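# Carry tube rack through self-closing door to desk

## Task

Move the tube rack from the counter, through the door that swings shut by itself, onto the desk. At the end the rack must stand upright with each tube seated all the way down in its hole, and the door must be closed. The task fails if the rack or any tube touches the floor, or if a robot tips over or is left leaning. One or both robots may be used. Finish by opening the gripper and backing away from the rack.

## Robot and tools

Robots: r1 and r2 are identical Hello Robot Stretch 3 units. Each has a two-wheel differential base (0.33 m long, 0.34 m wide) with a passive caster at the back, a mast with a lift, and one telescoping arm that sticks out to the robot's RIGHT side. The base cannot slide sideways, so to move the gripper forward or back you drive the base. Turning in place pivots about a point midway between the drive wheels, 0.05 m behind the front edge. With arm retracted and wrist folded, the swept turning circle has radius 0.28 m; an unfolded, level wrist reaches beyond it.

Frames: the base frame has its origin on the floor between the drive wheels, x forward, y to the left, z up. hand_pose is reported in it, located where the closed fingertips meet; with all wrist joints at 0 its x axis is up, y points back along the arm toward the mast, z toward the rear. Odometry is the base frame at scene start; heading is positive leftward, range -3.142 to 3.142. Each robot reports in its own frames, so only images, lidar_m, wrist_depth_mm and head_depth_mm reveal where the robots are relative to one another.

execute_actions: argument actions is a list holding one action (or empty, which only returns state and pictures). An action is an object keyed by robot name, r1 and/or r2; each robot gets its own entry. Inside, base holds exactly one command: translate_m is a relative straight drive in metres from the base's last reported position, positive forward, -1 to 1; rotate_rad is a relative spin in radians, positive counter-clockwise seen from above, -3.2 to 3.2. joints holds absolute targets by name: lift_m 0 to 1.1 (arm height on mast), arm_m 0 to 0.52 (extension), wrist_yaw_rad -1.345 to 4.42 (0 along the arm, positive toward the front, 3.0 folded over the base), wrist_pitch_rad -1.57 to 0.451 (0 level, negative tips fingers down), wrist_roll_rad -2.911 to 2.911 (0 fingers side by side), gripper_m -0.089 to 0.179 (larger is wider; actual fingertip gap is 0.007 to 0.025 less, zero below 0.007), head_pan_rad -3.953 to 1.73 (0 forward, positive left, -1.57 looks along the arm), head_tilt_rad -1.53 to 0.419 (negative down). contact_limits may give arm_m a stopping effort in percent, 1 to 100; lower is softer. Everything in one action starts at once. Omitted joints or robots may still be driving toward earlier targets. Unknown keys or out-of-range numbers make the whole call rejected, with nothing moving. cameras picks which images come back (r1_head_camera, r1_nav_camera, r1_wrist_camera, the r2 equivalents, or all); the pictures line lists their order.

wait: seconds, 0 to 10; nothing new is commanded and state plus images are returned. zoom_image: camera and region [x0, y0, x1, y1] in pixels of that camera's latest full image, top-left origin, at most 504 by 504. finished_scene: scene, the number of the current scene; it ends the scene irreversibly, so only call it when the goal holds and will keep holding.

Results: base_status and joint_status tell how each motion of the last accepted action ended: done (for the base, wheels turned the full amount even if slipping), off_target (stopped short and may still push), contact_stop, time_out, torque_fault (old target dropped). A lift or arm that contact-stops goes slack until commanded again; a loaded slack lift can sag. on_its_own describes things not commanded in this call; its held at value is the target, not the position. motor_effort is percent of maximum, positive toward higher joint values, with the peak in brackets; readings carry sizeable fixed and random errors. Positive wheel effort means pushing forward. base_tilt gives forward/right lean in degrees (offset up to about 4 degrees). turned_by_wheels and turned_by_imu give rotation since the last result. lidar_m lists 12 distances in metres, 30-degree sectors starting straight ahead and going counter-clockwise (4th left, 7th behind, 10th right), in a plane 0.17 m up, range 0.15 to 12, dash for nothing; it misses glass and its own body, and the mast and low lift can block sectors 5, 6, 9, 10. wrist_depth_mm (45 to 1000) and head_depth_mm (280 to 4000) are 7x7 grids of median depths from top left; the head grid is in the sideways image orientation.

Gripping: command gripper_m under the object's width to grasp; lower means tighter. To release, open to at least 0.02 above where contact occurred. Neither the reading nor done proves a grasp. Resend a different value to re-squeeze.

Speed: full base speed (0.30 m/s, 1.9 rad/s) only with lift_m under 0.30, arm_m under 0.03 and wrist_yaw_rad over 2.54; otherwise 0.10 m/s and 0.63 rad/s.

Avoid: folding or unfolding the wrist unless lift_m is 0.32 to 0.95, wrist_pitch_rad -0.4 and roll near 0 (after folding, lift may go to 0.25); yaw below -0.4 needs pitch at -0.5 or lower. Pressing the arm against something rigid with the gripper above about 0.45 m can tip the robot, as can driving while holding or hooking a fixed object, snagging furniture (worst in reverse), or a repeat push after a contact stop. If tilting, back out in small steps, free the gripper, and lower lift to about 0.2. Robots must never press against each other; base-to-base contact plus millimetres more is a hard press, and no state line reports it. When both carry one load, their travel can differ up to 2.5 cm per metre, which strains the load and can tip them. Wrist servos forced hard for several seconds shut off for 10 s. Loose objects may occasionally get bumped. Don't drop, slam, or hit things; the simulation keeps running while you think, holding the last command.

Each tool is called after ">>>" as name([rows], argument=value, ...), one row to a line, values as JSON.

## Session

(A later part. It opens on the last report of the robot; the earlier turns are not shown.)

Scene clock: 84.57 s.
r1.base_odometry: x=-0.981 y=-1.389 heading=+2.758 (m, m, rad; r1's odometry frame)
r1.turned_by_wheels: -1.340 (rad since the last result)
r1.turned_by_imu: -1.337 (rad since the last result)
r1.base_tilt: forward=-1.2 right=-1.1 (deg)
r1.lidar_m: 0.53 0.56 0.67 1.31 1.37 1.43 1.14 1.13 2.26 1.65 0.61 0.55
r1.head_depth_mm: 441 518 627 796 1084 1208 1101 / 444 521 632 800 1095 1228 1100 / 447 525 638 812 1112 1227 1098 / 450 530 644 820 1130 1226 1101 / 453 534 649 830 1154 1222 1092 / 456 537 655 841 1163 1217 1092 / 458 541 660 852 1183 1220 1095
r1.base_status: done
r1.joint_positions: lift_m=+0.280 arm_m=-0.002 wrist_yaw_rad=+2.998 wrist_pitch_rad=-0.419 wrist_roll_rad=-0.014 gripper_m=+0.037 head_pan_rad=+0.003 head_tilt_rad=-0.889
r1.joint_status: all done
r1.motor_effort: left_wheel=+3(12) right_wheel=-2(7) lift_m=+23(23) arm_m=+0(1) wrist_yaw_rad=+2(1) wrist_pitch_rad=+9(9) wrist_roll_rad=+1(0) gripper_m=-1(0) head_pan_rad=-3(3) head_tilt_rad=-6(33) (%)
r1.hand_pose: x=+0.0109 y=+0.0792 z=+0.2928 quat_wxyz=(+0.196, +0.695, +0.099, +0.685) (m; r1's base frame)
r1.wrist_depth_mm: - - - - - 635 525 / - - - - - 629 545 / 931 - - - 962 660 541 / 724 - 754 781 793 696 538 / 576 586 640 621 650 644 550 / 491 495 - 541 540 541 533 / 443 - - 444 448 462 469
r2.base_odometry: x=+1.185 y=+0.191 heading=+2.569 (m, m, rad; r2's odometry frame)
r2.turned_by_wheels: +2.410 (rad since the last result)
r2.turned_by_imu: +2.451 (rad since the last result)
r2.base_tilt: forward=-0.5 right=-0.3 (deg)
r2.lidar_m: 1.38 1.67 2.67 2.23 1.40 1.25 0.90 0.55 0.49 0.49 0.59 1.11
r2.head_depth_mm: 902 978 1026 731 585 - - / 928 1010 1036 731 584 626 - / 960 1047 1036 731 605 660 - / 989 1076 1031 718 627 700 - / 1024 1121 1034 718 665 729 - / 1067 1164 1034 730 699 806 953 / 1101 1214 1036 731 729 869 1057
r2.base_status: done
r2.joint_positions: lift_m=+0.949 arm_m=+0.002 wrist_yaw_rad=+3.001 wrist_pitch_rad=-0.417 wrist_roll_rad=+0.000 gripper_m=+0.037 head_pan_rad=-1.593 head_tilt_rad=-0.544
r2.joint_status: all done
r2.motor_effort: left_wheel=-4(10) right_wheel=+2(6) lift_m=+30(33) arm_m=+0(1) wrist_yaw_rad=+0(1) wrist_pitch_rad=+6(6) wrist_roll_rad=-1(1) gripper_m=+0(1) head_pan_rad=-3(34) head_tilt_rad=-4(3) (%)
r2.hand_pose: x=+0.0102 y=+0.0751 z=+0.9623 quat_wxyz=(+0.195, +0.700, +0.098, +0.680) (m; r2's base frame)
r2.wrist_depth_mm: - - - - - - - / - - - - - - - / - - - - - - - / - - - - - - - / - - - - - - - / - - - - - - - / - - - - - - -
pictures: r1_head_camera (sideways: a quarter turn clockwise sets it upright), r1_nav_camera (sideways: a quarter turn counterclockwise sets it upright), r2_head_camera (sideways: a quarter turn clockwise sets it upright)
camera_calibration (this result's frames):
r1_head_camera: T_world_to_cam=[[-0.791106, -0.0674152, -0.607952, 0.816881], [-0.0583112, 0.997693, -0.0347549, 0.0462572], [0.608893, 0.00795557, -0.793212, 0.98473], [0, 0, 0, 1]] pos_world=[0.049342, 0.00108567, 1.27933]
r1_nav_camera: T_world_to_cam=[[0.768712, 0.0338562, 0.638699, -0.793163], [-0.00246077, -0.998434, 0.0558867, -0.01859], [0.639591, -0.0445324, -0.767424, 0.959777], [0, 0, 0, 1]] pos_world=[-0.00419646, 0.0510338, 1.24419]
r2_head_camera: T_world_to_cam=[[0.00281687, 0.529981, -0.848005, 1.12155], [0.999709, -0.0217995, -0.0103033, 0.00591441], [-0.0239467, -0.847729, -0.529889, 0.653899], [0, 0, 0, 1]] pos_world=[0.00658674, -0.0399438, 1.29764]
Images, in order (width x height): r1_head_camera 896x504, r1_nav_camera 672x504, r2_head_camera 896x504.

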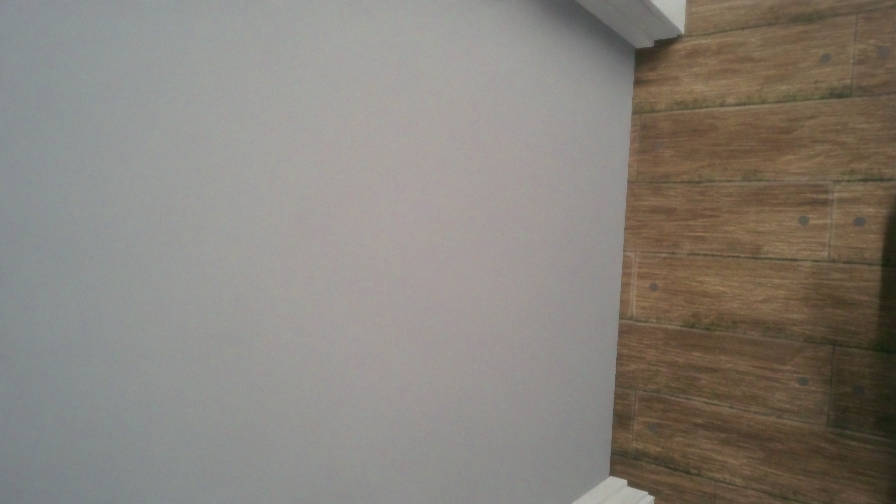

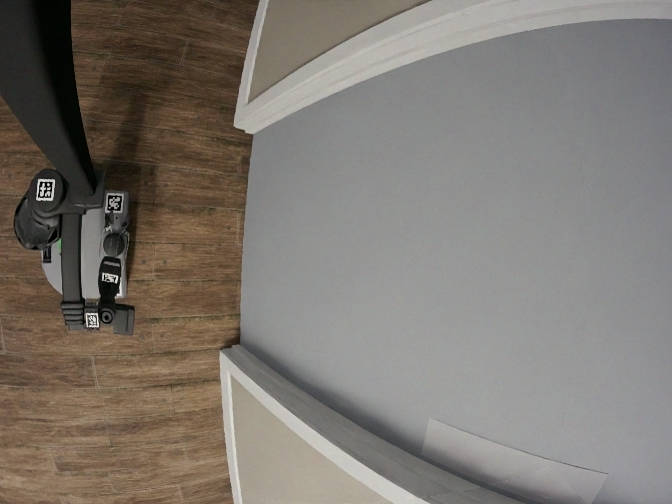

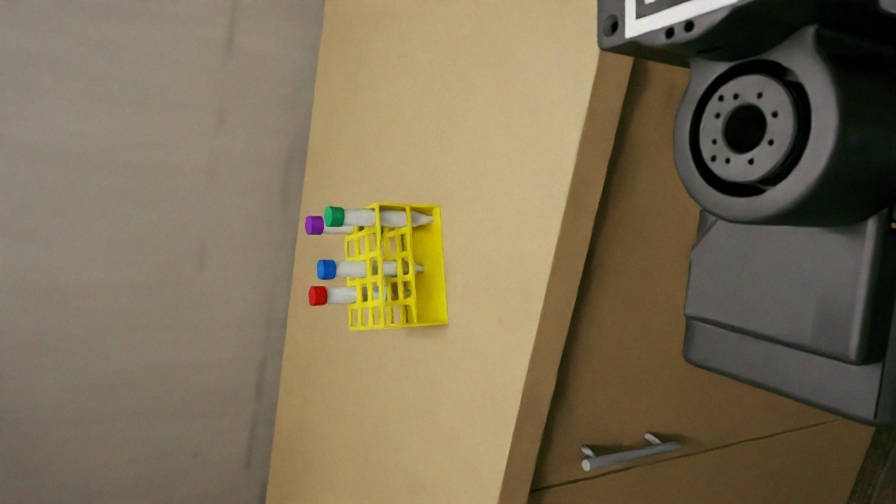

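>>> execute_actions([
  {"r1":{"base":{"rotate_rad":-0.12}},"r2":{"base":{"rotate_rad":0.118},"joints":{"wrist_yaw_rad":0.0}}},
], cameras=[])

>>> execute_actions([
  {"r1":{"base":{"translate_m":0.42}},"r2":{"base":{"translate_m":-0.037},"joints":{"wrist_pitch_rad":0.0,"gripper_m":0.179}}},
], cameras=[])

>>> execute_actions([
  {"r1":{"joints":{"lift_m":0.32,"head_tilt_rad":-1.3}},"r2":{"joints":{"lift_m":0.9,"arm_m":0.1}}},
], cameras=[])

>>> execute_actions([
  {"r1":{"base":{"translate_m":0.58}},"r2":{"joints":{"lift_m":0.857,"arm_m":0.19}}},
], cameras=["r1_nav_camera","r2_head_camera","r2_wrist_camera"])

Scene clock: 114.30 s.
r1.base_odometry: x=-0.981 y=-1.389 heading=+2.638 (m, m, rad; r1's odometry frame)
r1.turned_by_wheels: -0.120 (rad since the last result)
r1.turned_by_imu: -0.121 (rad since the last result)
r1.base_tilt: forward=-1.2 right=-1.2 (deg)
r1.lidar_m: 0.53 0.54 0.67 1.28 1.34 1.43 1.56 1.13 2.02 2.44 0.72 0.57
r1.head_depth_mm: 460 543 662 852 1097 1230 1101 / 456 538 657 845 1178 1228 1102 / 453 534 650 833 1154 1223 1101 / 451 530 646 822 1134 1223 1100 / 448 527 639 814 1117 1226 1093 / 445 522 633 803 1095 1222 1095 / 442 519 625 793 1080 1221 1092
r1.base_status: done
r1.joint_positions: lift_m=+0.280 arm_m=-0.002 wrist_yaw_rad=+2.998 wrist_pitch_rad=-0.419 wrist_roll_rad=-0.014 gripper_m=+0.037 head_pan_rad=+0.003 head_tilt_rad=-0.889
r1.joint_status: not commanded
r1.motor_effort: left_wheel=+3(11) right_wheel=-3(6) lift_m=+23(23) arm_m=-1(1) wrist_yaw_rad=+2(2) wrist_pitch_rad=+8(9) wrist_roll_rad=+1(1) gripper_m=-1(1) head_pan_rad=-3(3) head_tilt_rad=-6(6) (%)
r1.hand_pose: x=+0.0109 y=+0.0792 z=+0.2928 quat_wxyz=(+0.196, +0.695, +0.099, +0.685) (m; r1's base frame)
r1.wrist_depth_mm: - - - - 819 582 493 / - - - - 852 623 498 / 944 - - - 871 658 505 / 714 - 752 788 759 667 502 / 578 582 625 635 634 636 518 / 490 495 - 543 533 547 516 / 440 - - 442 447 460 470
r2.base_odometry: x=+1.185 y=+0.191 heading=+2.687 (m, m, rad; r2's odometry frame)
r2.turned_by_wheels: +0.118 (rad since the last result)
r2.turned_by_imu: +0.120 (rad since the last result)
r2.base_tilt: forward=-0.4 right=-0.2 (deg)
r2.lidar_m: 1.40 1.84 2.66 1.93 1.33 1.25 0.76 0.52 0.49 0.50 0.65 1.37
r2.head_depth_mm: 917 995 1031 731 585 - - / 958 1041 1037 731 585 - - / 1001 1086 880 718 604 - - / 1042 1143 1030 731 626 778 938 / 1094 1202 1033 732 716 834 988 / 1151 1267 1033 729 763 904 1101 / 1208 1340 1031 762 834 996 1242
r2.base_status: done
r2.joint_positions: lift_m=+0.949 arm_m=+0.002 wrist_yaw_rad=+0.002 wrist_pitch_rad=-0.417 wrist_roll_rad=+0.000 gripper_m=+0.037 head_pan_rad=-1.593 head_tilt_rad=-0.544
r2.joint_status: all done
r2.motor_effort: left_wheel=-3(7) right_wheel=+2(5) lift_m=+31(31) arm_m=+0(1) wrist_yaw_rad=-1(0) wrist_pitch_rad=+6(6) wrist_roll_rad=+0(0) gripper_m=+0(0) head_pan_rad=-3(2) head_tilt_rad=-4(4) (%)
r2.hand_pose: x=-0.0211 y=-0.3717 z=+0.9623 quat_wxyz=(+0.692, +0.147, -0.691, -0.146) (m; r2's base frame)
r2.wrist_depth_mm: - - 945 852 759 703 653 / 561 582 592 475 608 692 664 / 450 402 415 431 443 455 469 / 542 447 350 326 332 337 349 / 635 513 424 356 288 270 274 / 800 601 - 401 322 278 242 / - 750 546 444 391 320 282
pictures: none
No camera images: the call's "cameras" was empty. Leave "cameras" out to get every camera's image.

Scene clock: 117.37 s.
r1.base_odometry: x=-1.348 y=-1.186 heading=+2.638 (m, m, rad; r1's odometry frame)
r1.turned_by_wheels: +0.000 (rad since the last result)
r1.turned_by_imu: +0.002 (rad since the last result)
r1.base_tilt: forward=-1.3 right=-1.1 (deg)
r1.lidar_m: - - 0.15 0.33 1.38 1.76 1.98 1.53 2.56 0.38 0.18 0.15
r1.head_depth_mm: - - - - - 340 819 / - - - - - 328 755 / - - - - - 318 701 / - - - - - 311 656 / - - - - - 316 616 / - - - - - 306 581 / - - - - - 309 547
r1.base_status: done
r1.joint_positions: lift_m=+0.280 arm_m=-0.002 wrist_yaw_rad=+2.998 wrist_pitch_rad=-0.419 wrist_roll_rad=-0.014 gripper_m=+0.037 head_pan_rad=+0.003 head_tilt_rad=-0.890
r1.joint_status: not commanded
r1.motor_effort: left_wheel=+3(14) right_wheel=-1(5) lift_m=+23(24) arm_m=-1(1) wrist_yaw_rad=+2(2) wrist_pitch_rad=+9(9) wrist_roll_rad=+1(1) gripper_m=-1(0) head_pan_rad=-2(3) head_tilt_rad=-6(6) (%)
r1.hand_pose: x=+0.0109 y=+0.0792 z=+0.2928 quat_wxyz=(+0.196, +0.695, +0.099, +0.685) (m; r1's base frame)
r1.wrist_depth_mm: - - - 428 219 147 110 / - - - 451 225 150 112 / 932 - 957 476 229 151 113 / 718 - 727 502 235 155 115 / 584 575 626 578 239 156 116 / 485 494 - 525 227 159 117 / 440 - - 424 259 162 119
r2.base_odometry: x=+1.218 y=+0.175 heading=+2.687 (m, m, rad; r2's odometry frame)
r2.turned_by_wheels: +0.000 (rad since the last result)
r2.turned_by_imu: +0.000 (rad since the last result)
r2.base_tilt: forward=-0.4 right=-0.3 (deg)
r2.lidar_m: 1.44 1.88 2.68 1.87 1.29 1.22 0.74 0.51 0.48 0.49 0.63 1.41
r2.head_depth_mm: 906 979 1021 763 566 - - / 946 1025 1032 732 566 - - / 980 1069 1032 717 - - - / 1030 1125 1036 717 627 767 886 / 1081 1180 1035 746 693 807 956 / 1132 1246 1029 746 738 875 1058 / 1191 1320 1032 730 804 964 1214
r2.base_status: done
r2.joint_positions: lift_m=+0.949 arm_m=+0.002 wrist_yaw_rad=+0.002 wrist_pitch_rad=-0.021 wrist_roll_rad=+0.000 gripper_m=+0.179 head_pan_rad=-1.593 head_tilt_rad=-0.544
r2.joint_status: all done
r2.motor_effort: left_wheel=-3(7) right_wheel=+2(3) lift_m=+30(30) arm_m=-1(0) wrist_yaw_rad=-1(2) wrist_pitch_rad=+7(9) wrist_roll_rad=+0(1) gripper_m=+0(93) head_pan_rad=-3(3) head_tilt_rad=-4(3) (%)
r2.hand_pose: x=-0.0210 y=-0.4029 z=+1.0587 quat_wxyz=(+0.707, +0.008, -0.707, -0.007) (m; r2's base frame)
r2.wrist_depth_mm: - - - 893 789 728 654 / - - - 904 806 722 686 / - - - 928 805 737 666 / - - - 915 822 769 697 / 634 650 658 479 710 724 680 / - 446 444 458 471 472 484 / - 357 344 347 350 347 -
pictures: none
No camera images: the call's "cameras" was empty. Leave "cameras" out to get every camera's image.

Scene clock: 119.33 s.
r1.base_odometry: x=-1.348 y=-1.186 heading=+2.638 (m, m, rad; r1's odometry frame)
r1.turned_by_wheels: +0.000 (rad since the last result)
r1.turned_by_imu: -0.001 (rad since the last result)
r1.base_tilt: forward=-1.3 right=-1.2 (deg)
r1.lidar_m: - - 0.15 0.33 1.37 1.76 1.98 1.54 2.56 0.38 0.18 0.15
r1.head_depth_mm: - - - 390 1108 1188 1129 / - - - 378 1226 1184 1130 / - - - 391 1218 - 1134 / - - - 379 1116 - 1126 / - - - 368 1011 - - / - - - 357 1214 - 1118 / - - - 350 1216 1191 1126
r1.base_status: not commanded
r1.joint_positions: lift_m=+0.320 arm_m=-0.002 wrist_yaw_rad=+2.998 wrist_pitch_rad=-0.419 wrist_roll_rad=-0.014 gripper_m=+0.037 head_pan_rad=+0.003 head_tilt_rad=-1.284
r1.joint_status: all done
r1.motor_effort: left_wheel=+2(3) right_wheel=-2(3) lift_m=+45(43) arm_m=-1(1) wrist_yaw_rad=+2(2) wrist_pitch_rad=+9(9) wrist_roll_rad=+0(0) gripper_m=+0(0) head_pan_rad=-2(3) head_tilt_rad=-9(38) (%)
r1.hand_pose: x=+0.0109 y=+0.0792 z=+0.3322 quat_wxyz=(+0.196, +0.695, +0.098, +0.685) (m; r1's base frame)
r1.wrist_depth_mm: - - - 435 218 147 110 / - - - 449 224 149 112 / - - - 480 229 152 113 / 769 - 789 504 236 155 114 / 637 628 716 620 241 157 116 / 531 537 - 550 226 159 117 / 466 478 - 458 259 162 119
r2.base_odometry: x=+1.218 y=+0.175 heading=+2.687 (m, m, rad; r2's odometry frame)
r2.turned_by_wheels: +0.000 (rad since the last result)
r2.turned_by_imu: +0.000 (rad since the last result)
r2.base_tilt: forward=-0.4 right=-0.2 (deg)
r2.lidar_m: 1.44 1.88 2.68 1.87 1.29 1.22 0.74 0.51 0.48 0.48 0.63 1.41
r2.head_depth_mm: 905 981 1023 731 - - 722 / 941 1024 1034 763 - - 769 / 986 1069 1033 730 - - 826 / 1033 1123 1034 722 663 751 877 / 1079 1181 1033 763 695 802 960 / 1134 1246 1030 731 735 875 1060 / 1189 1316 1033 732 806 964 1215
r2.base_status: not commanded
r2.joint_positions: lift_m=+0.901 arm_m=+0.100 wrist_yaw_rad=+0.001 wrist_pitch_rad=-0.020 wrist_roll_rad=+0.000 gripper_m=+0.179 head_pan_rad=-1.593 head_tilt_rad=-0.544
r2.joint_status: all done
r2.motor_effort: left_wheel=-4(3) right_wheel=+2(3) lift_m=+13(27) arm_m=+3(4) wrist_yaw_rad=-1(2) wrist_pitch_rad=+7(7) wrist_roll_rad=+0(0) gripper_m=+1(1) head_pan_rad=-2(3) head_tilt_rad=-4(4) (%)
r2.hand_pose: x=-0.0212 y=-0.5003 z=+1.0101 quat_wxyz=(+0.707, +0.008, -0.707, -0.007) (m; r2's base frame)
r2.wrist_depth_mm: - - 873 782 708 643 586 / - - 884 807 708 671 608 / - - 960 815 747 676 603 / - 951 921 406 771 669 631 / 493 502 473 361 545 567 579 / - 348 347 350 362 368 375 / - 261 263 269 274 270 -
pictures: none
No camera images: the call's "cameras" was empty. Leave "cameras" out to get every camera's image.

Scene clock: 126.50 s.
r1.base_odometry: x=-1.856 y=-0.906 heading=+2.638 (m, m, rad; r1's odometry frame)
r1.turned_by_wheels: +0.000 (rad since the last result)
r1.turned_by_imu: +0.018 (rad since the last result)
r1.base_tilt: forward=-1.0 right=-0.9 (deg)
r1.lidar_m: 0.23 0.17 0.17 0.18 0.25 0.75 2.10 0.53 0.54 1.28 1.33 2.28
r1.head_depth_mm: 1521 1435 1369 1306 1238 1184 1133 / 1534 1440 1364 1307 1255 1184 1132 / 1529 1447 1371 1305 1247 - 1136 / 1512 1434 1348 1283 1250 - 1123 / - 331 442 658 1116 - - / - 293 345 467 717 - 1119 / - - 298 363 498 698 1125
r1.base_status: done
r1.joint_positions: lift_m=+0.320 arm_m=-0.002 wrist_yaw_rad=+2.999 wrist_pitch_rad=-0.418 wrist_roll_rad=-0.014 gripper_m=+0.037 head_pan_rad=+0.003 head_tilt_rad=-1.288
r1.joint_status: not commanded
r1.motor_effort: left_wheel=+2(68) right_wheel=+0(10) lift_m=+40(44) arm_m=-1(1) wrist_yaw_rad=+1(1) wrist_pitch_rad=+8(9) wrist_roll_rad=+0(0) gripper_m=-1(0) head_pan_rad=-3(3) head_tilt_rad=-7(9) (%)
r1.hand_pose: x=+0.0107 y=+0.0794 z=+0.3325 quat_wxyz=(+0.195, +0.695, +0.098, +0.685) (m; r1's base frame)
r1.wrist_depth_mm: 311 - 228 201 181 166 150 / 342 - 249 218 194 176 160 / 388 - 272 236 208 187 170 / 450 - 294 257 226 201 181 / 532 458 333 289 245 216 192 / 537 512 - 327 263 235 207 / 463 485 - 347 308 257 224
r2.base_odometry: x=+1.218 y=+0.175 heading=+2.687 (m, m, rad; r2's odometry frame)
r2.turned_by_wheels: +0.000 (rad since the last result)
r2.turned_by_imu: +0.001 (rad since the last result)
r2.base_tilt: forward=-0.4 right=-0.2 (deg)
r2.lidar_m: 1.44 1.88 2.68 1.37 1.30 1.22 0.74 0.51 0.48 0.49 0.63 1.41
r2.head_depth_mm: 905 979 1020 731 - - 691 / 942 1022 1029 762 - 674 738 / 987 1073 1033 731 - 714 799 / 1029 1124 1035 730 662 749 869 / 1076 1187 1029 749 694 803 959 / 1131 1245 1032 729 737 875 1061 / 1192 1311 1036 732 806 960 1219
r2.base_status: not commanded
r2.joint_positions: lift_m=+0.858 arm_m=+0.190 wrist_yaw_rad=+0.001 wrist_pitch_rad=-0.019 wrist_roll_rad=+0.000 gripper_m=+0.179 head_pan_rad=-1.593 head_tilt_rad=-0.544
r2.joint_status: all done
r2.motor_effort: left_wheel=-3(3) right_wheel=+2(2) lift_m=+13(13) arm_m=+2(2) wrist_yaw_rad=-1(1) wrist_pitch_rad=+7(7) wrist_roll_rad=-1(0) gripper_m=+1(2) head_pan_rad=-3(3) head_tilt_rad=-4(4) (%)
r2.hand_pose: x=-0.0212 y=-0.5904 z=+0.9672 quat_wxyz=(+0.707, +0.007, -0.707, -0.007) (m; r2's base frame)
r2.wrist_depth_mm: - 885 805 720 635 576 528 / - 920 845 736 646 603 537 / - 999 842 717 649 590 554 / 675 686 591 277 655 607 557 / 393 374 316 297 364 419 419 / - 254 255 257 265 272 279 / - 192 197 199 200 198 -
pictures: r1_nav_camera (sideways: a quarter turn counterclockwise sets it upright), r2_head_camera (sideways: a quarter turn clockwise sets it upright), r2_wrist_camera
camera_calibration (this result's frames):
r1_nav_camera: T_world_to_cam=[[0.956327, 0.0341321, 0.2903, -0.340487], [0.0193018, -0.998365, 0.0537977, -0.0159742], [0.291661, -0.0458449, -0.955422, 1.2062], [0, 0, 0, 1]] pos_world=[-0.0258768, 0.0509714, 1.25213]
r2_head_camera: T_world_to_cam=[[0.00285389, 0.529981, -0.848005, 1.12155], [0.999708, -0.0218693, -0.0103033, 0.00591442], [-0.0240059, -0.847727, -0.529889, 0.653899], [0, 0, 0, 1]] pos_world=[0.00658395, -0.0399438, 1.29764]
r2_wrist_camera: T_world_to_cam=[[-0.998736, 0.045542, 0.0212559, -0.0181778], [-0.0143248, 0.14744, -0.988967, 1.08624], [-0.0481735, -0.988022, -0.146601, -0.281143], [0, 0, 0, 1]] pos_world=[-0.0161384, -0.437102, 1.03342]
Images, in order (width x height): r1_nav_camera 672x504, r2_head_camera 896x504, r2_wrist_camera 644x364.

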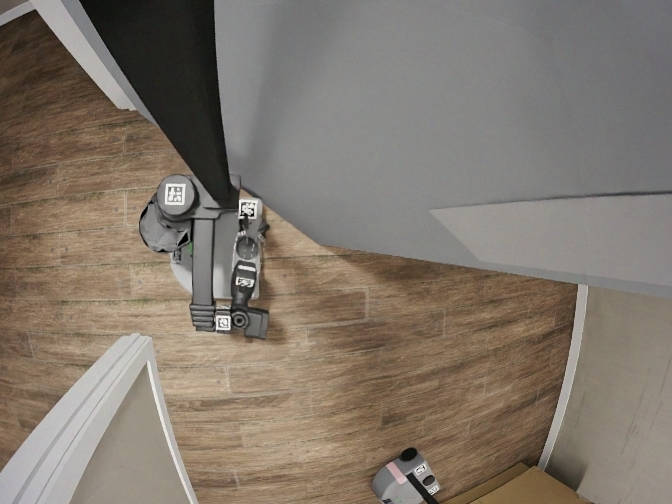

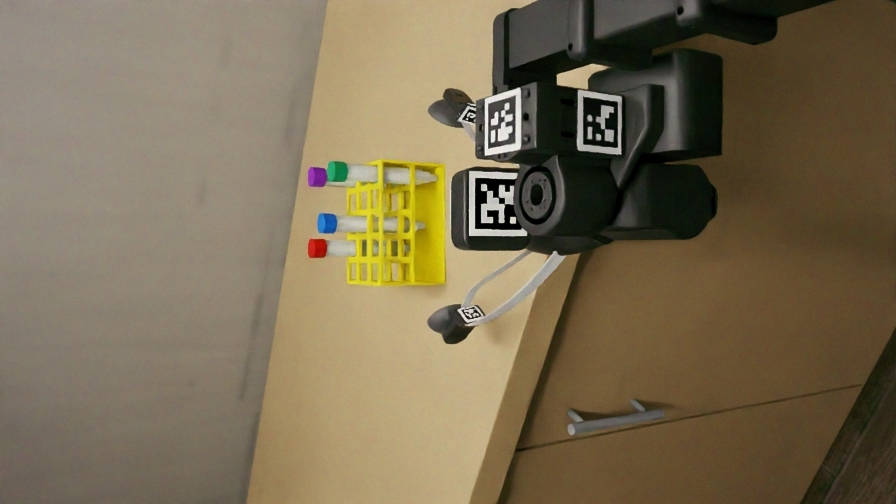

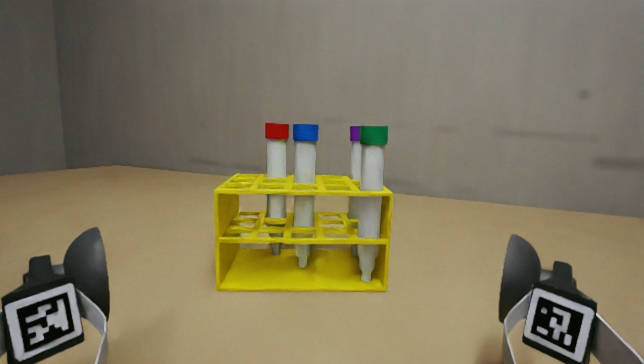

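>>> execute_actions([
  {"r1":{"base":{"rotate_rad":1.33}},"r2":{"base":{"translate_m":0.003},"joints":{"arm_m":0.32}}},
], cameras=["r1_nav_camera","r2_wrist_camera"])

Scene clock: 134.20 s.
r1.base_odometry: x=-1.856 y=-0.906 heading=-2.315 (m, m, rad; r1's odometry frame)
r1.turned_by_wheels: +1.330 (rad since the last result)
r1.turned_by_imu: +1.314 (rad since the last result)
r1.base_tilt: forward=-1.3 right=-1.0 (deg)
r1.lidar_m: - 0.15 0.32 2.32 2.56 0.53 0.77 1.75 1.33 0.20 0.15 -
r1.head_depth_mm: - - - - 487 1183 1133 / - - - 328 559 1184 1132 / - - - 360 836 - 1134 / - - - 413 1206 - 1124 / - - 309 535 1250 - - / - - 339 763 1243 - 1114 / - - 372 1273 1241 1194 1126
r1.base_status: done
r1.joint_positions: lift_m=+0.320 arm_m=-0.002 wrist_yaw_rad=+2.997 wrist_pitch_rad=-0.418 wrist_roll_rad=-0.014 gripper_m=+0.037 head_pan_rad=+0.003 head_tilt_rad=-1.289
r1.joint_status: not commanded
r1.motor_effort: left_wheel=-3(25) right_wheel=+4(27) lift_m=+35(40) arm_m=-1(1) wrist_yaw_rad=+2(3) wrist_pitch_rad=+8(9) wrist_roll_rad=+0(0) gripper_m=-1(0) head_pan_rad=-2(1) head_tilt_rad=-6(7) (%)
r1.hand_pose: x=+0.0112 y=+0.0793 z=+0.3327 quat_wxyz=(+0.196, +0.696, +0.098, +0.684) (m; r1's base frame)
r1.wrist_depth_mm: - - - - - 369 191 / - - - - - 341 181 / - - - - - 312 173 / 784 - 837 869 821 288 166 / 644 639 686 691 662 268 158 / 538 540 - 564 531 252 152 / 458 479 - 497 468 235 147
r2.base_odometry: x=+1.215 y=+0.176 heading=+2.687 (m, m, rad; r2's odometry frame)
r2.turned_by_wheels: +0.000 (rad since the last result)
r2.turned_by_imu: +0.000 (rad since the last result)
r2.base_tilt: forward=-0.4 right=-0.2 (deg)
r2.lidar_m: 1.44 1.87 2.68 1.34 1.30 1.22 0.74 0.51 0.48 0.49 0.63 1.41
r2.head_depth_mm: 907 982 1021 763 - 625 695 / 946 1026 1034 - 564 645 740 / 984 1073 1033 - 597 690 800 / 1029 1125 1035 707 651 743 872 / 1079 1179 1033 715 693 806 959 / 1131 1249 1031 731 740 877 1063 / 1183 1328 1033 732 807 965 1216
r2.base_status: done
r2.joint_positions: lift_m=+0.858 arm_m=+0.320 wrist_yaw_rad=+0.001 wrist_pitch_rad=-0.019 wrist_roll_rad=+0.000 gripper_m=+0.179 head_pan_rad=-1.593 head_tilt_rad=-0.544
r2.joint_status: all done
r2.motor_effort: left_wheel=-2(4) right_wheel=+2(5) lift_m=+13(13) arm_m=+3(2) wrist_yaw_rad=-1(1) wrist_pitch_rad=+7(7) wrist_roll_rad=+0(0) gripper_m=+0(0) head_pan_rad=-3(4) head_tilt_rad=-3(4) (%)
r2.hand_pose: x=-0.0212 y=-0.7204 z=+0.9672 quat_wxyz=(+0.707, +0.007, -0.707, -0.007) (m; r2's base frame)
r2.wrist_depth_mm: 884 763 670 594 539 479 446 / 908 783 700 626 540 494 451 / 953 796 693 600 180 492 456 / 659 671 533 556 173 509 465 / 389 365 161 146 134 414 420 / - 132 177 154 127 131 276 / - 132 142 147 130 183 -
pictures: r1_nav_camera (sideways: a quarter turn counterclockwise sets it upright), r2_wrist_camera
camera_calibration (this result's frames):
r1_nav_camera: T_world_to_cam=[[0.956767, 0.034077, 0.288853, -0.338605], [0.0193243, -0.998366, 0.053773, -0.0159422], [0.290213, -0.0458664, -0.955862, 1.20678], [0, 0, 0, 1]] pos_world=[-0.025949, 0.0509731, 1.25218]
r2_wrist_camera: T_world_to_cam=[[-0.998729, 0.0457118, 0.0212552, -0.0121773], [-0.0142996, 0.147431, -0.988969, 1.1054], [-0.0483413, -0.988015, -0.14659, -0.409603], [0, 0, 0, 1]] pos_world=[-0.0161558, -0.567109, 1.03342]
Images, in order (width x height): r1_nav_camera 672x504, r2_wrist_camera 644x364.

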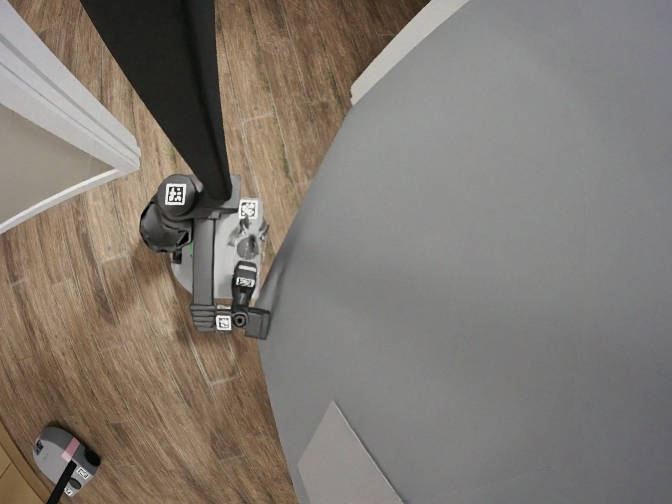

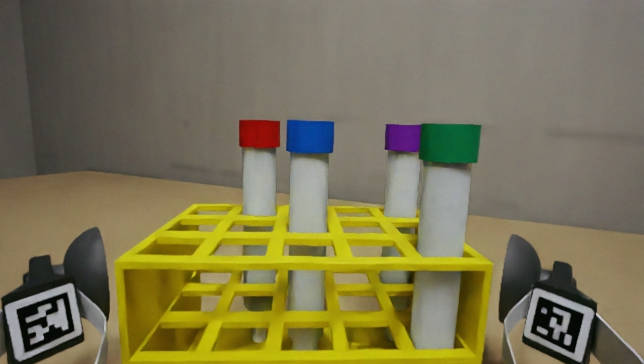

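>>> execute_actions([
  {"r1":{"base":{"translate_m":0.2}},"r2":{"joints":{"gripper_m":0.105}}},
], cameras=["r1_nav_camera","r2_wrist_camera"])

Scene clock: 141.87 s.
r1.base_odometry: x=-1.992 y=-1.053 heading=-2.316 (m, m, rad; r1's odometry frame)
r1.turned_by_wheels: +0.000 (rad since the last result)
r1.turned_by_imu: -0.001 (rad since the last result)
r1.base_tilt: forward=-1.1 right=-1.2 (deg)
r1.lidar_m: - - 0.15 0.72 2.62 0.71 0.89 1.47 1.59 0.19 0.15 -
r1.head_depth_mm: - - - - 528 1182 1129 / - - - - 448 1178 1133 / - - - - 511 - 1135 / - - - - 563 - 1127 / - - - 330 966 - - / - - - 358 1221 - 1117 / - - - 406 1229 1198 1126
r1.base_status: done
r1.joint_positions: lift_m=+0.320 arm_m=-0.002 wrist_yaw_rad=+2.997 wrist_pitch_rad=-0.418 wrist_roll_rad=-0.014 gripper_m=+0.037 head_pan_rad=+0.003 head_tilt_rad=-1.289
r1.joint_status: not commanded
r1.motor_effort: left_wheel=-3(4) right_wheel=+7(10) lift_m=+36(35) arm_m=-1(1) wrist_yaw_rad=+1(2) wrist_pitch_rad=+8(8) wrist_roll_rad=+0(0) gripper_m=-1(0) head_pan_rad=-2(2) head_tilt_rad=-6(7) (%)
r1.hand_pose: x=+0.0111 y=+0.0793 z=+0.3327 quat_wxyz=(+0.196, +0.696, +0.098, +0.684) (m; r1's base frame)
r1.wrist_depth_mm: - - - - 270 133 88 / - - - - 263 131 87 / - - - - 255 129 86 / 771 - 854 806 247 128 86 / 636 633 673 691 237 126 85 / 535 537 - 570 204 123 84 / 462 484 - 493 224 121 83
r2.base_odometry: x=+1.215 y=+0.176 heading=+2.687 (m, m, rad; r2's odometry frame)
r2.turned_by_wheels: +0.000 (rad since the last result)
r2.turned_by_imu: +0.001 (rad since the last result)
r2.base_tilt: forward=-0.4 right=-0.2 (deg)
r2.lidar_m: 1.43 1.88 2.68 1.45 1.30 1.22 0.74 0.51 0.48 0.49 0.63 1.41
r2.head_depth_mm: 907 977 1020 762 - 626 697 / 946 1025 1032 - 566 645 740 / 987 1075 1031 - 597 691 800 / 1028 1129 1032 702 653 745 872 / 1077 1183 1028 732 693 802 958 / 1134 1252 1034 730 740 875 1064 / 1192 1316 1036 731 808 961 1214
r2.base_status: not commanded
r2.joint_positions: lift_m=+0.858 arm_m=+0.320 wrist_yaw_rad=+0.001 wrist_pitch_rad=-0.019 wrist_roll_rad=+0.000 gripper_m=+0.106 head_pan_rad=-1.593 head_tilt_rad=-0.544
r2.joint_status: all done
r2.motor_effort: left_wheel=-3(3) right_wheel=+2(2) lift_m=+13(13) arm_m=+4(4) wrist_yaw_rad=+0(1) wrist_pitch_rad=+7(7) wrist_roll_rad=+0(0) gripper_m=-20(99) head_pan_rad=-3(3) head_tilt_rad=-4(4) (%)
r2.hand_pose: x=-0.0212 y=-0.7204 z=+0.9672 quat_wxyz=(+0.707, +0.007, -0.707, -0.007) (m; r2's base frame)
r2.wrist_depth_mm: 889 751 657 593 530 484 444 / 915 773 678 609 543 490 453 / 935 811 693 580 186 498 462 / 662 681 601 548 180 509 460 / 362 366 170 153 132 413 423 / 263 143 176 162 143 133 276 / - 138 173 147 135 193 212
pictures: r1_nav_camera (sideways: a quarter turn counterclockwise sets it upright), r2_wrist_camera
camera_calibration (this result's frames):
r1_nav_camera: T_world_to_cam=[[0.956767, 0.0340772, 0.288853, -0.338605], [0.0193245, -0.998366, 0.053773, -0.0159422], [0.290213, -0.0458663, -0.955862, 1.20678], [0, 0, 0, 1]] pos_world=[-0.025949, 0.0509731, 1.25218]
r2_wrist_camera: T_world_to_cam=[[-0.998729, 0.0457112, 0.0212558, -0.0121778], [-0.0143003, 0.147431, -0.988969, 1.1054], [-0.0483407, -0.988015, -0.14659, -0.409612], [0, 0, 0, 1]] pos_world=[-0.0161557, -0.567117, 1.03342]
Images, in order (width x height): r1_nav_camera 672x504, r2_wrist_camera 644x364.

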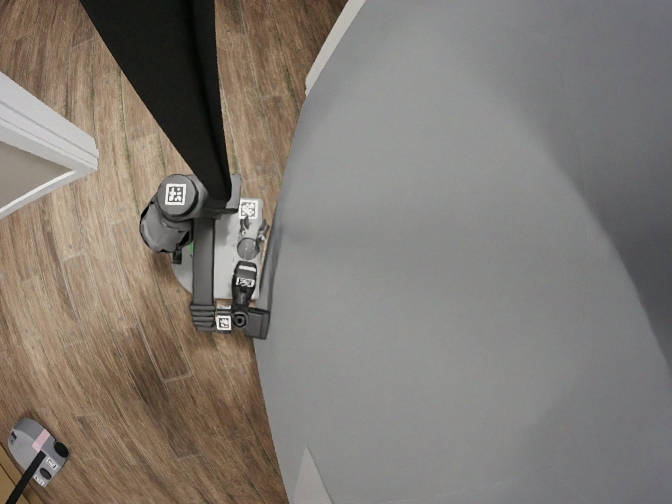

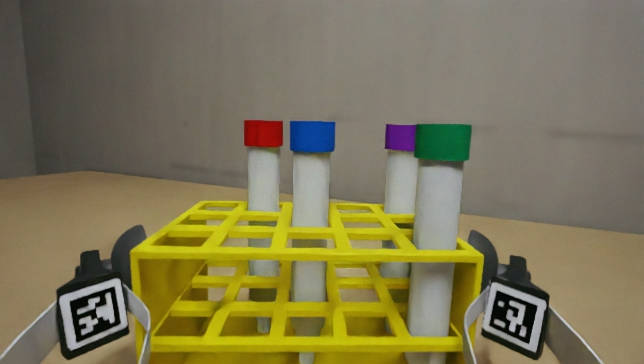

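>>> execute_actions([
  {"r1":{"base":{"translate_m":0.15}},"r2":{"joints":{"lift_m":0.91}}},
], cameras=["r2_wrist_camera"])

>>> execute_actions([
  {"r1":{"base":{"translate_m":0.5}},"r2":{"base":{"rotate_rad":1.32},"joints":{"arm_m":0.003,"wrist_yaw_rad":1.57,"head_pan_rad":0.3,"head_tilt_rad":-0.8}}},
], cameras=["r1_nav_camera","r2_nav_camera","r2_wrist_camera"])

Scene clock: 156.57 s.
r1.base_odometry: x=-2.094 y=-1.164 heading=-2.316 (m, m, rad; r1's odometry frame)
r1.turned_by_wheels: +0.000 (rad since the last result)
r1.turned_by_imu: -0.001 (rad since the last result)
r1.base_tilt: forward=-1.1 right=-1.1 (deg)
r1.lidar_m: - - 0.15 0.19 2.67 0.85 0.98 1.58 2.31 0.29 0.15 -
r1.head_depth_mm: - - - - 1214 1182 1126 / - - - - 671 1186 1135 / - - - - 654 - 1135 / - - - - 496 - 1125 / - - - - 613 - - / - - - - 1220 - 1112 / - - - - 1216 1188 1129
r1.base_status: done
r1.joint_positions: lift_m=+0.320 arm_m=-0.002 wrist_yaw_rad=+3.007 wrist_pitch_rad=-0.418 wrist_roll_rad=-0.014 gripper_m=+0.037 head_pan_rad=+0.003 head_tilt_rad=-1.289
r1.joint_status: not commanded
r1.motor_effort: left_wheel=+2(33) right_wheel=+2(17) lift_m=+35(35) arm_m=-1(1) wrist_yaw_rad=-6(6) wrist_pitch_rad=+8(8) wrist_roll_rad=+0(0) gripper_m=+1(3) head_pan_rad=-2(2) head_tilt_rad=-7(6) (%)
r1.hand_pose: x=+0.0089 y=+0.0796 z=+0.3326 quat_wxyz=(+0.193, +0.695, +0.101, +0.685) (m; r1's base frame)
r1.wrist_depth_mm: - - - 292 130 83 61 / - - - 302 132 84 62 / - - - 317 134 85 62 / 797 - 847 330 136 86 63 / 642 647 694 426 138 87 63 / 537 551 - 470 129 88 64 / 462 484 - 301 145 89 64
r2.base_odometry: x=+1.215 y=+0.176 heading=+2.687 (m, m, rad; r2's odometry frame)
r2.turned_by_wheels: +0.000 (rad since the last result)
r2.turned_by_imu: +0.001 (rad since the last result)
r2.base_tilt: forward=-0.4 right=-0.2 (deg)
r2.lidar_m: 1.44 1.88 2.68 1.61 1.30 1.22 0.74 0.51 0.48 0.49 0.63 1.41
r2.head_depth_mm: 907 981 1035 - 548 606 688 / 943 1028 1088 650 585 645 739 / 985 1070 1097 - 604 691 798 / 1028 1125 723 705 626 741 872 / 1079 1186 1029 731 694 805 959 / 1129 1246 1031 731 739 875 1062 / 1190 1326 1029 730 806 963 1212
r2.base_status: not commanded
r2.joint_positions: lift_m=+0.909 arm_m=+0.320 wrist_yaw_rad=+0.001 wrist_pitch_rad=-0.026 wrist_roll_rad=+0.000 gripper_m=+0.106 head_pan_rad=-1.593 head_tilt_rad=-0.544
r2.joint_status: all done
r2.motor_effort: left_wheel=-2(3) right_wheel=+2(2) lift_m=+31(30) arm_m=+3(2) wrist_yaw_rad=-1(1) wrist_pitch_rad=+9(9) wrist_roll_rad=+0(1) gripper_m=-20(19) head_pan_rad=-3(3) head_tilt_rad=-4(4) (%)
r2.hand_pose: x=-0.0212 y=-0.7202 z=+1.0173 quat_wxyz=(+0.707, +0.010, -0.707, -0.009) (m; r2's base frame)
r2.wrist_depth_mm: 869 755 653 587 530 485 441 / 920 778 677 615 549 494 446 / 938 796 688 606 184 501 456 / 925 805 703 600 180 512 463 / 498 510 175 155 132 505 471 / 371 142 177 162 138 133 381 / - 136 149 147 135 272 297
pictures: r2_wrist_camera
camera_calibration (this result's frames):
r2_wrist_camera: T_world_to_cam=[[-0.998728, 0.0455588, 0.0215837, -0.0136946], [-0.0143047, 0.154437, -0.987899, 1.15883], [-0.0483408, -0.986952, -0.153589, -0.394179], [0, 0, 0, 1]] pos_world=[-0.0161555, -0.567378, 1.08456]
Images, in order (width x height): r2_wrist_camera 644x364.

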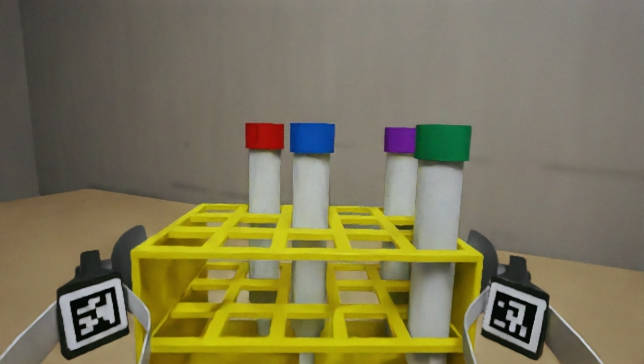

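Scene clock: 162.83 s.
r1.base_odometry: x=-2.432 y=-1.532 heading=-2.315 (m, m, rad; r1's odometry frame)
r1.turned_by_wheels: +0.001 (rad since the last result)
r1.turned_by_imu: +0.500 (rad since the last result)
r1.base_tilt: forward=-1.3 right=-1.0 (deg)
r1.lidar_m: - - 0.15 0.20 1.13 1.12 1.93 2.43 2.01 0.21 0.15 -
r1.head_depth_mm: - - - - 1066 1183 1133 / - - - - 677 1187 1130 / - - - - 814 - 1129 / - - - - - - 1126 / - - - - 510 - - / - - - - 1221 - 1120 / - - - - 1221 1198 1125
r1.base_status: translate_m off_target (by the wheels' count: +0.4997 of +0.5000)
r1.joint_positions: lift_m=+0.320 arm_m=-0.002 wrist_yaw_rad=+3.011 wrist_pitch_rad=-0.419 wrist_roll_rad=-0.013 gripper_m=+0.037 head_pan_rad=+0.003 head_tilt_rad=-1.290
r1.joint_status: not commanded
r1.on_its_own: left_wheel is at rest, and its effort (+50) is outside its rest range (-18 to +18)
r1.motor_effort: left_wheel=+50(95) right_wheel=+16(54) lift_m=+34(40) arm_m=-2(4) wrist_yaw_rad=-9(10) wrist_pitch_rad=+9(11) wrist_roll_rad=+0(0) gripper_m=+3(3) head_pan_rad=-3(3) head_tilt_rad=-5(7) (%)
r1.hand_pose: x=+0.0081 y=+0.0795 z=+0.3325 quat_wxyz=(+0.192, +0.695, +0.103, +0.685) (m; r1's base frame)
r1.wrist_depth_mm: - - - 327 125 78 56 / - - - 337 127 78 56 / - - - 348 128 79 56 / 789 - 823 361 130 79 57 / 636 656 703 503 131 79 57 / 538 542 - 535 121 80 57 / 464 483 - 311 123 81 58
r2.base_odometry: x=+1.215 y=+0.176 heading=-2.276 (m, m, rad; r2's odometry frame)
r2.turned_by_wheels: +1.320 (rad since the last result)
r2.turned_by_imu: +1.343 (rad since the last result)
r2.base_tilt: forward=-0.4 right=-0.2 (deg)
r2.lidar_m: 1.91 1.47 1.23 1.23 0.58 0.48 0.48 0.53 0.86 1.41 1.58 2.58
r2.head_depth_mm: 1719 1885 2079 1763 1503 1310 1161 / 1759 1963 1984 1771 1509 1311 1164 / 1806 2056 2020 1769 1524 1316 1164 / 1883 2149 2161 1778 1507 1312 1153 / 2086 2533 2138 1774 1510 1306 1164 / 3100 2733 2163 1768 1503 1303 1158 / 3239 2730 2165 1767 1513 1319 1158
r2.base_status: done
r2.joint_positions: lift_m=+0.909 arm_m=+0.003 wrist_yaw_rad=+1.570 wrist_pitch_rad=-0.027 wrist_roll_rad=+0.000 gripper_m=+0.106 head_pan_rad=+0.293 head_tilt_rad=-0.790
r2.joint_status: all done
r2.motor_effort: left_wheel=-3(7) right_wheel=+3(7) lift_m=+31(31) arm_m=-4(5) wrist_yaw_rad=+0(3) wrist_pitch_rad=+9(9) wrist_roll_rad=-1(0) gripper_m=-20(20) head_pan_rad=+2(33) head_tilt_rad=-6(30) (%)
r2.hand_pose: x=+0.2341 y=-0.1486 z=+1.0172 quat_wxyz=(+0.507, +0.506, -0.493, +0.493) (m; r2's base frame)
r2.wrist_depth_mm: - - - - - - - / - - - - - - - / - - - - 182 - - / - - - - 181 - - / - - 175 154 132 - - / - 142 176 164 144 133 - / - 137 149 147 136 - -
pictures: r1_nav_camera (sideways: a quarter turn counterclockwise sets it upright), r2_nav_camera (sideways: a quarter turn counterclockwise sets it upright), r2_wrist_camera
camera_calibration (this result's frames):
r1_nav_camera: T_world_to_cam=[[0.957002, 0.0336821, 0.28812, -0.337653], [0.0189527, -0.998374, 0.0537605, -0.0159236], [0.289463, -0.0459882, -0.956084, 1.20707], [0, 0, 0, 1]] pos_world=[-0.0259659, 0.0509863, 1.2522]
r2_nav_camera: T_world_to_cam=[[0.666256, 0.21106, 0.715232, -0.893481], [0.335075, -0.941568, -0.0342805, 0.0970897], [0.666204, 0.262496, -0.698045, 0.856859], [0, 0, 0, 1]] pos_world=[-0.00808927, 0.0550723, 1.2405]
r2_wrist_camera: T_world_to_cam=[[-0.0472635, -0.998649, 0.0215852, -0.162605], [-0.154539, -0.0140386, -0.987887, 1.08198], [0.986856, -0.0500267, -0.153667, 0.0791828], [0, 0, 0, 1]] pos_world=[0.0813807, -0.143234, 1.08455]
Images, in order (width x height): r1_nav_camera 672x504, r2_nav_camera 672x504, r2_wrist_camera 644x364.

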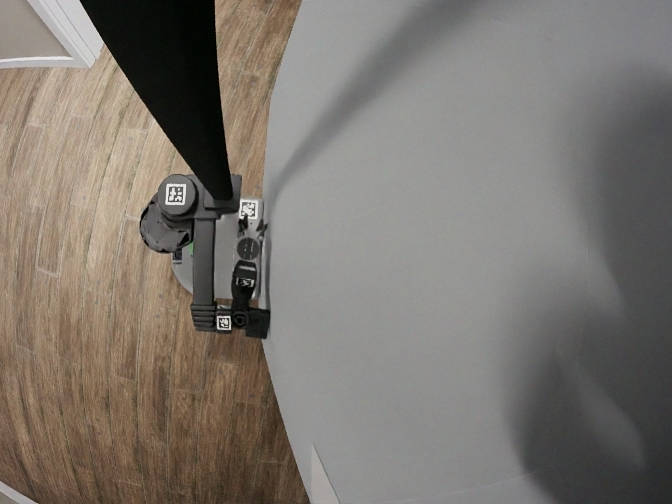

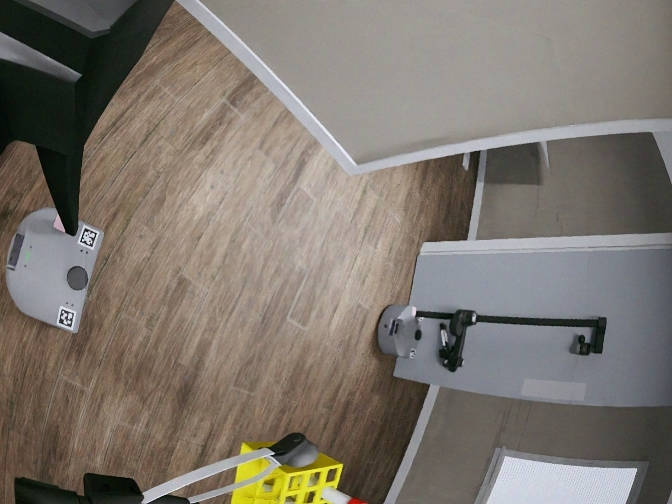

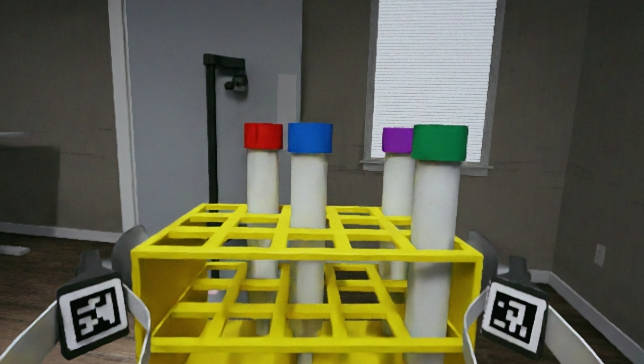

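>>> execute_actions([
  {"r1":{"base":{"translate_m":-0.015}},"r2":{"base":{"translate_m":1.0},"joints":{"head_pan_rad":0.9,"head_tilt_rad":-0.9}}},
], cameras=["r2_nav_camera","r2_head_camera"])

Scene clock: 180.87 s.
r1.base_odometry: x=-2.421 y=-1.521 heading=-2.315 (m, m, rad; r1's odometry frame)
r1.turned_by_wheels: +0.000 (rad since the last result)
r1.turned_by_imu: -0.004 (rad since the last result)
r1.base_tilt: forward=-1.4 right=-1.1 (deg)
r1.lidar_m: - - 0.15 0.22 1.12 1.11 0.92 0.93 2.00 0.21 0.15 -
r1.head_depth_mm: - - - - 1023 1179 1135 / - - - - 652 1184 1135 / - - - - 482 - 1135 / - - - - 416 - 1130 / - - - - 624 - - / - - - - 1221 - 1120 / - - - - 1214 1198 1122
r1.base_status: done
r1.joint_positions: lift_m=+0.320 arm_m=-0.002 wrist_yaw_rad=+3.004 wrist_pitch_rad=-0.419 wrist_roll_rad=-0.013 gripper_m=+0.037 head_pan_rad=+0.003 head_tilt_rad=-1.290
r1.joint_status: not commanded
r1.motor_effort: left_wheel=+1(34) right_wheel=+2(14) lift_m=+33(33) arm_m=-2(2) wrist_yaw_rad=-4(9) wrist_pitch_rad=+8(9) wrist_roll_rad=+0(0) gripper_m=+0(3) head_pan_rad=-1(2) head_tilt_rad=-6(5) (%)
r1.hand_pose: x=+0.0094 y=+0.0794 z=+0.3325 quat_wxyz=(+0.194, +0.695, +0.101, +0.685) (m; r1's base frame)
r1.wrist_depth_mm: - - - 367 132 81 58 / - - - 375 133 81 58 / - - - 388 135 82 59 / 782 - 860 397 136 82 59 / 629 653 685 556 137 83 59 / 531 534 - 541 126 83 59 / 464 483 - 329 141 83 59
r2.base_odometry: x=+0.567 y=-0.585 heading=-2.277 (m, m, rad; r2's odometry frame)
r2.turned_by_wheels: +0.000 (rad since the last result)
r2.turned_by_imu: +0.009 (rad since the last result)
r2.base_tilt: forward=-0.4 right=-0.3 (deg)
r2.lidar_m: 0.94 0.93 3.00 1.00 1.14 1.47 1.46 1.63 1.62 1.62 1.82 1.71
r2.head_depth_mm: 1139 1244 1387 1548 1282 1258 1132 / 2567 2066 1629 1615 1414 1262 1132 / 2806 2254 1887 1616 1418 1257 1137 / 2758 2275 1892 1616 1420 1262 1132 / 2839 2266 1888 1620 1416 1263 1128 / 2792 2288 1889 1616 1422 1265 1136 / 2768 2294 1898 1580 1422 1261 1137
r2.base_status: done
r2.joint_positions: lift_m=+0.909 arm_m=+0.003 wrist_yaw_rad=+1.570 wrist_pitch_rad=-0.027 wrist_roll_rad=+0.000 gripper_m=+0.106 head_pan_rad=+0.893 head_tilt_rad=-0.889
r2.joint_status: all done
r2.motor_effort: left_wheel=-3(4) right_wheel=+2(6) lift_m=+31(31) arm_m=-3(4) wrist_yaw_rad=-1(0) wrist_pitch_rad=+9(9) wrist_roll_rad=+0(0) gripper_m=-20(19) head_pan_rad=+2(26) head_tilt_rad=-7(21) (%)
r2.hand_pose: x=+0.2341 y=-0.1486 z=+1.0172 quat_wxyz=(+0.507, +0.506, -0.493, +0.493) (m; r2's base frame)
r2.wrist_depth_mm: 829 800 836 - - - - / 852 859 860 - - - - / 880 874 864 - 182 - - / 891 888 880 883 180 - - / 928 807 175 155 133 - - / 975 143 176 164 144 133 - / - 136 149 148 137 - -
pictures: r2_head_camera (sideways: a quarter turn clockwise sets it upright), r2_nav_camera (sideways: a quarter turn counterclockwise sets it upright)
camera_calibration (this result's frames):
r2_head_camera: T_world_to_cam=[[-0.485603, -0.617273, -0.619002, 0.826064], [-0.781219, 0.624183, -0.00957983, 0.0158317], [0.392284, 0.478924, -0.785331, 0.983619], [0, 0, 0, 1]] pos_world=[0.0276481, 0.028946, 1.28395]
r2_nav_camera: T_world_to_cam=[[0.472732, 0.60253, 0.643026, -0.798208], [0.805911, -0.590756, -0.0389281, 0.100264], [0.356416, 0.536624, -0.764854, 0.945633], [0, 0, 0, 1]] pos_world=[-0.0405037, 0.0327262, 1.24044]
Images, in order (width x height): r2_head_camera 896x504, r2_nav_camera 672x504.

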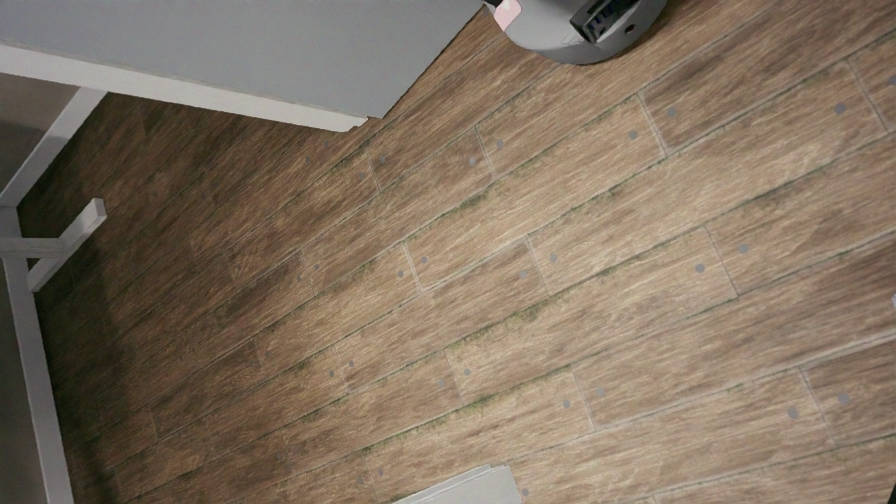

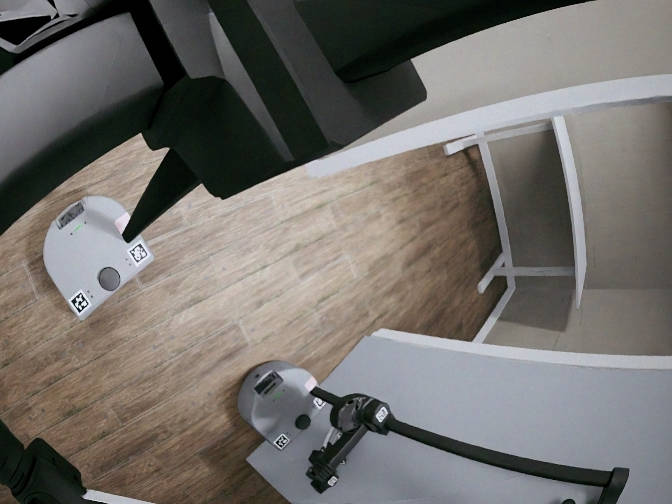

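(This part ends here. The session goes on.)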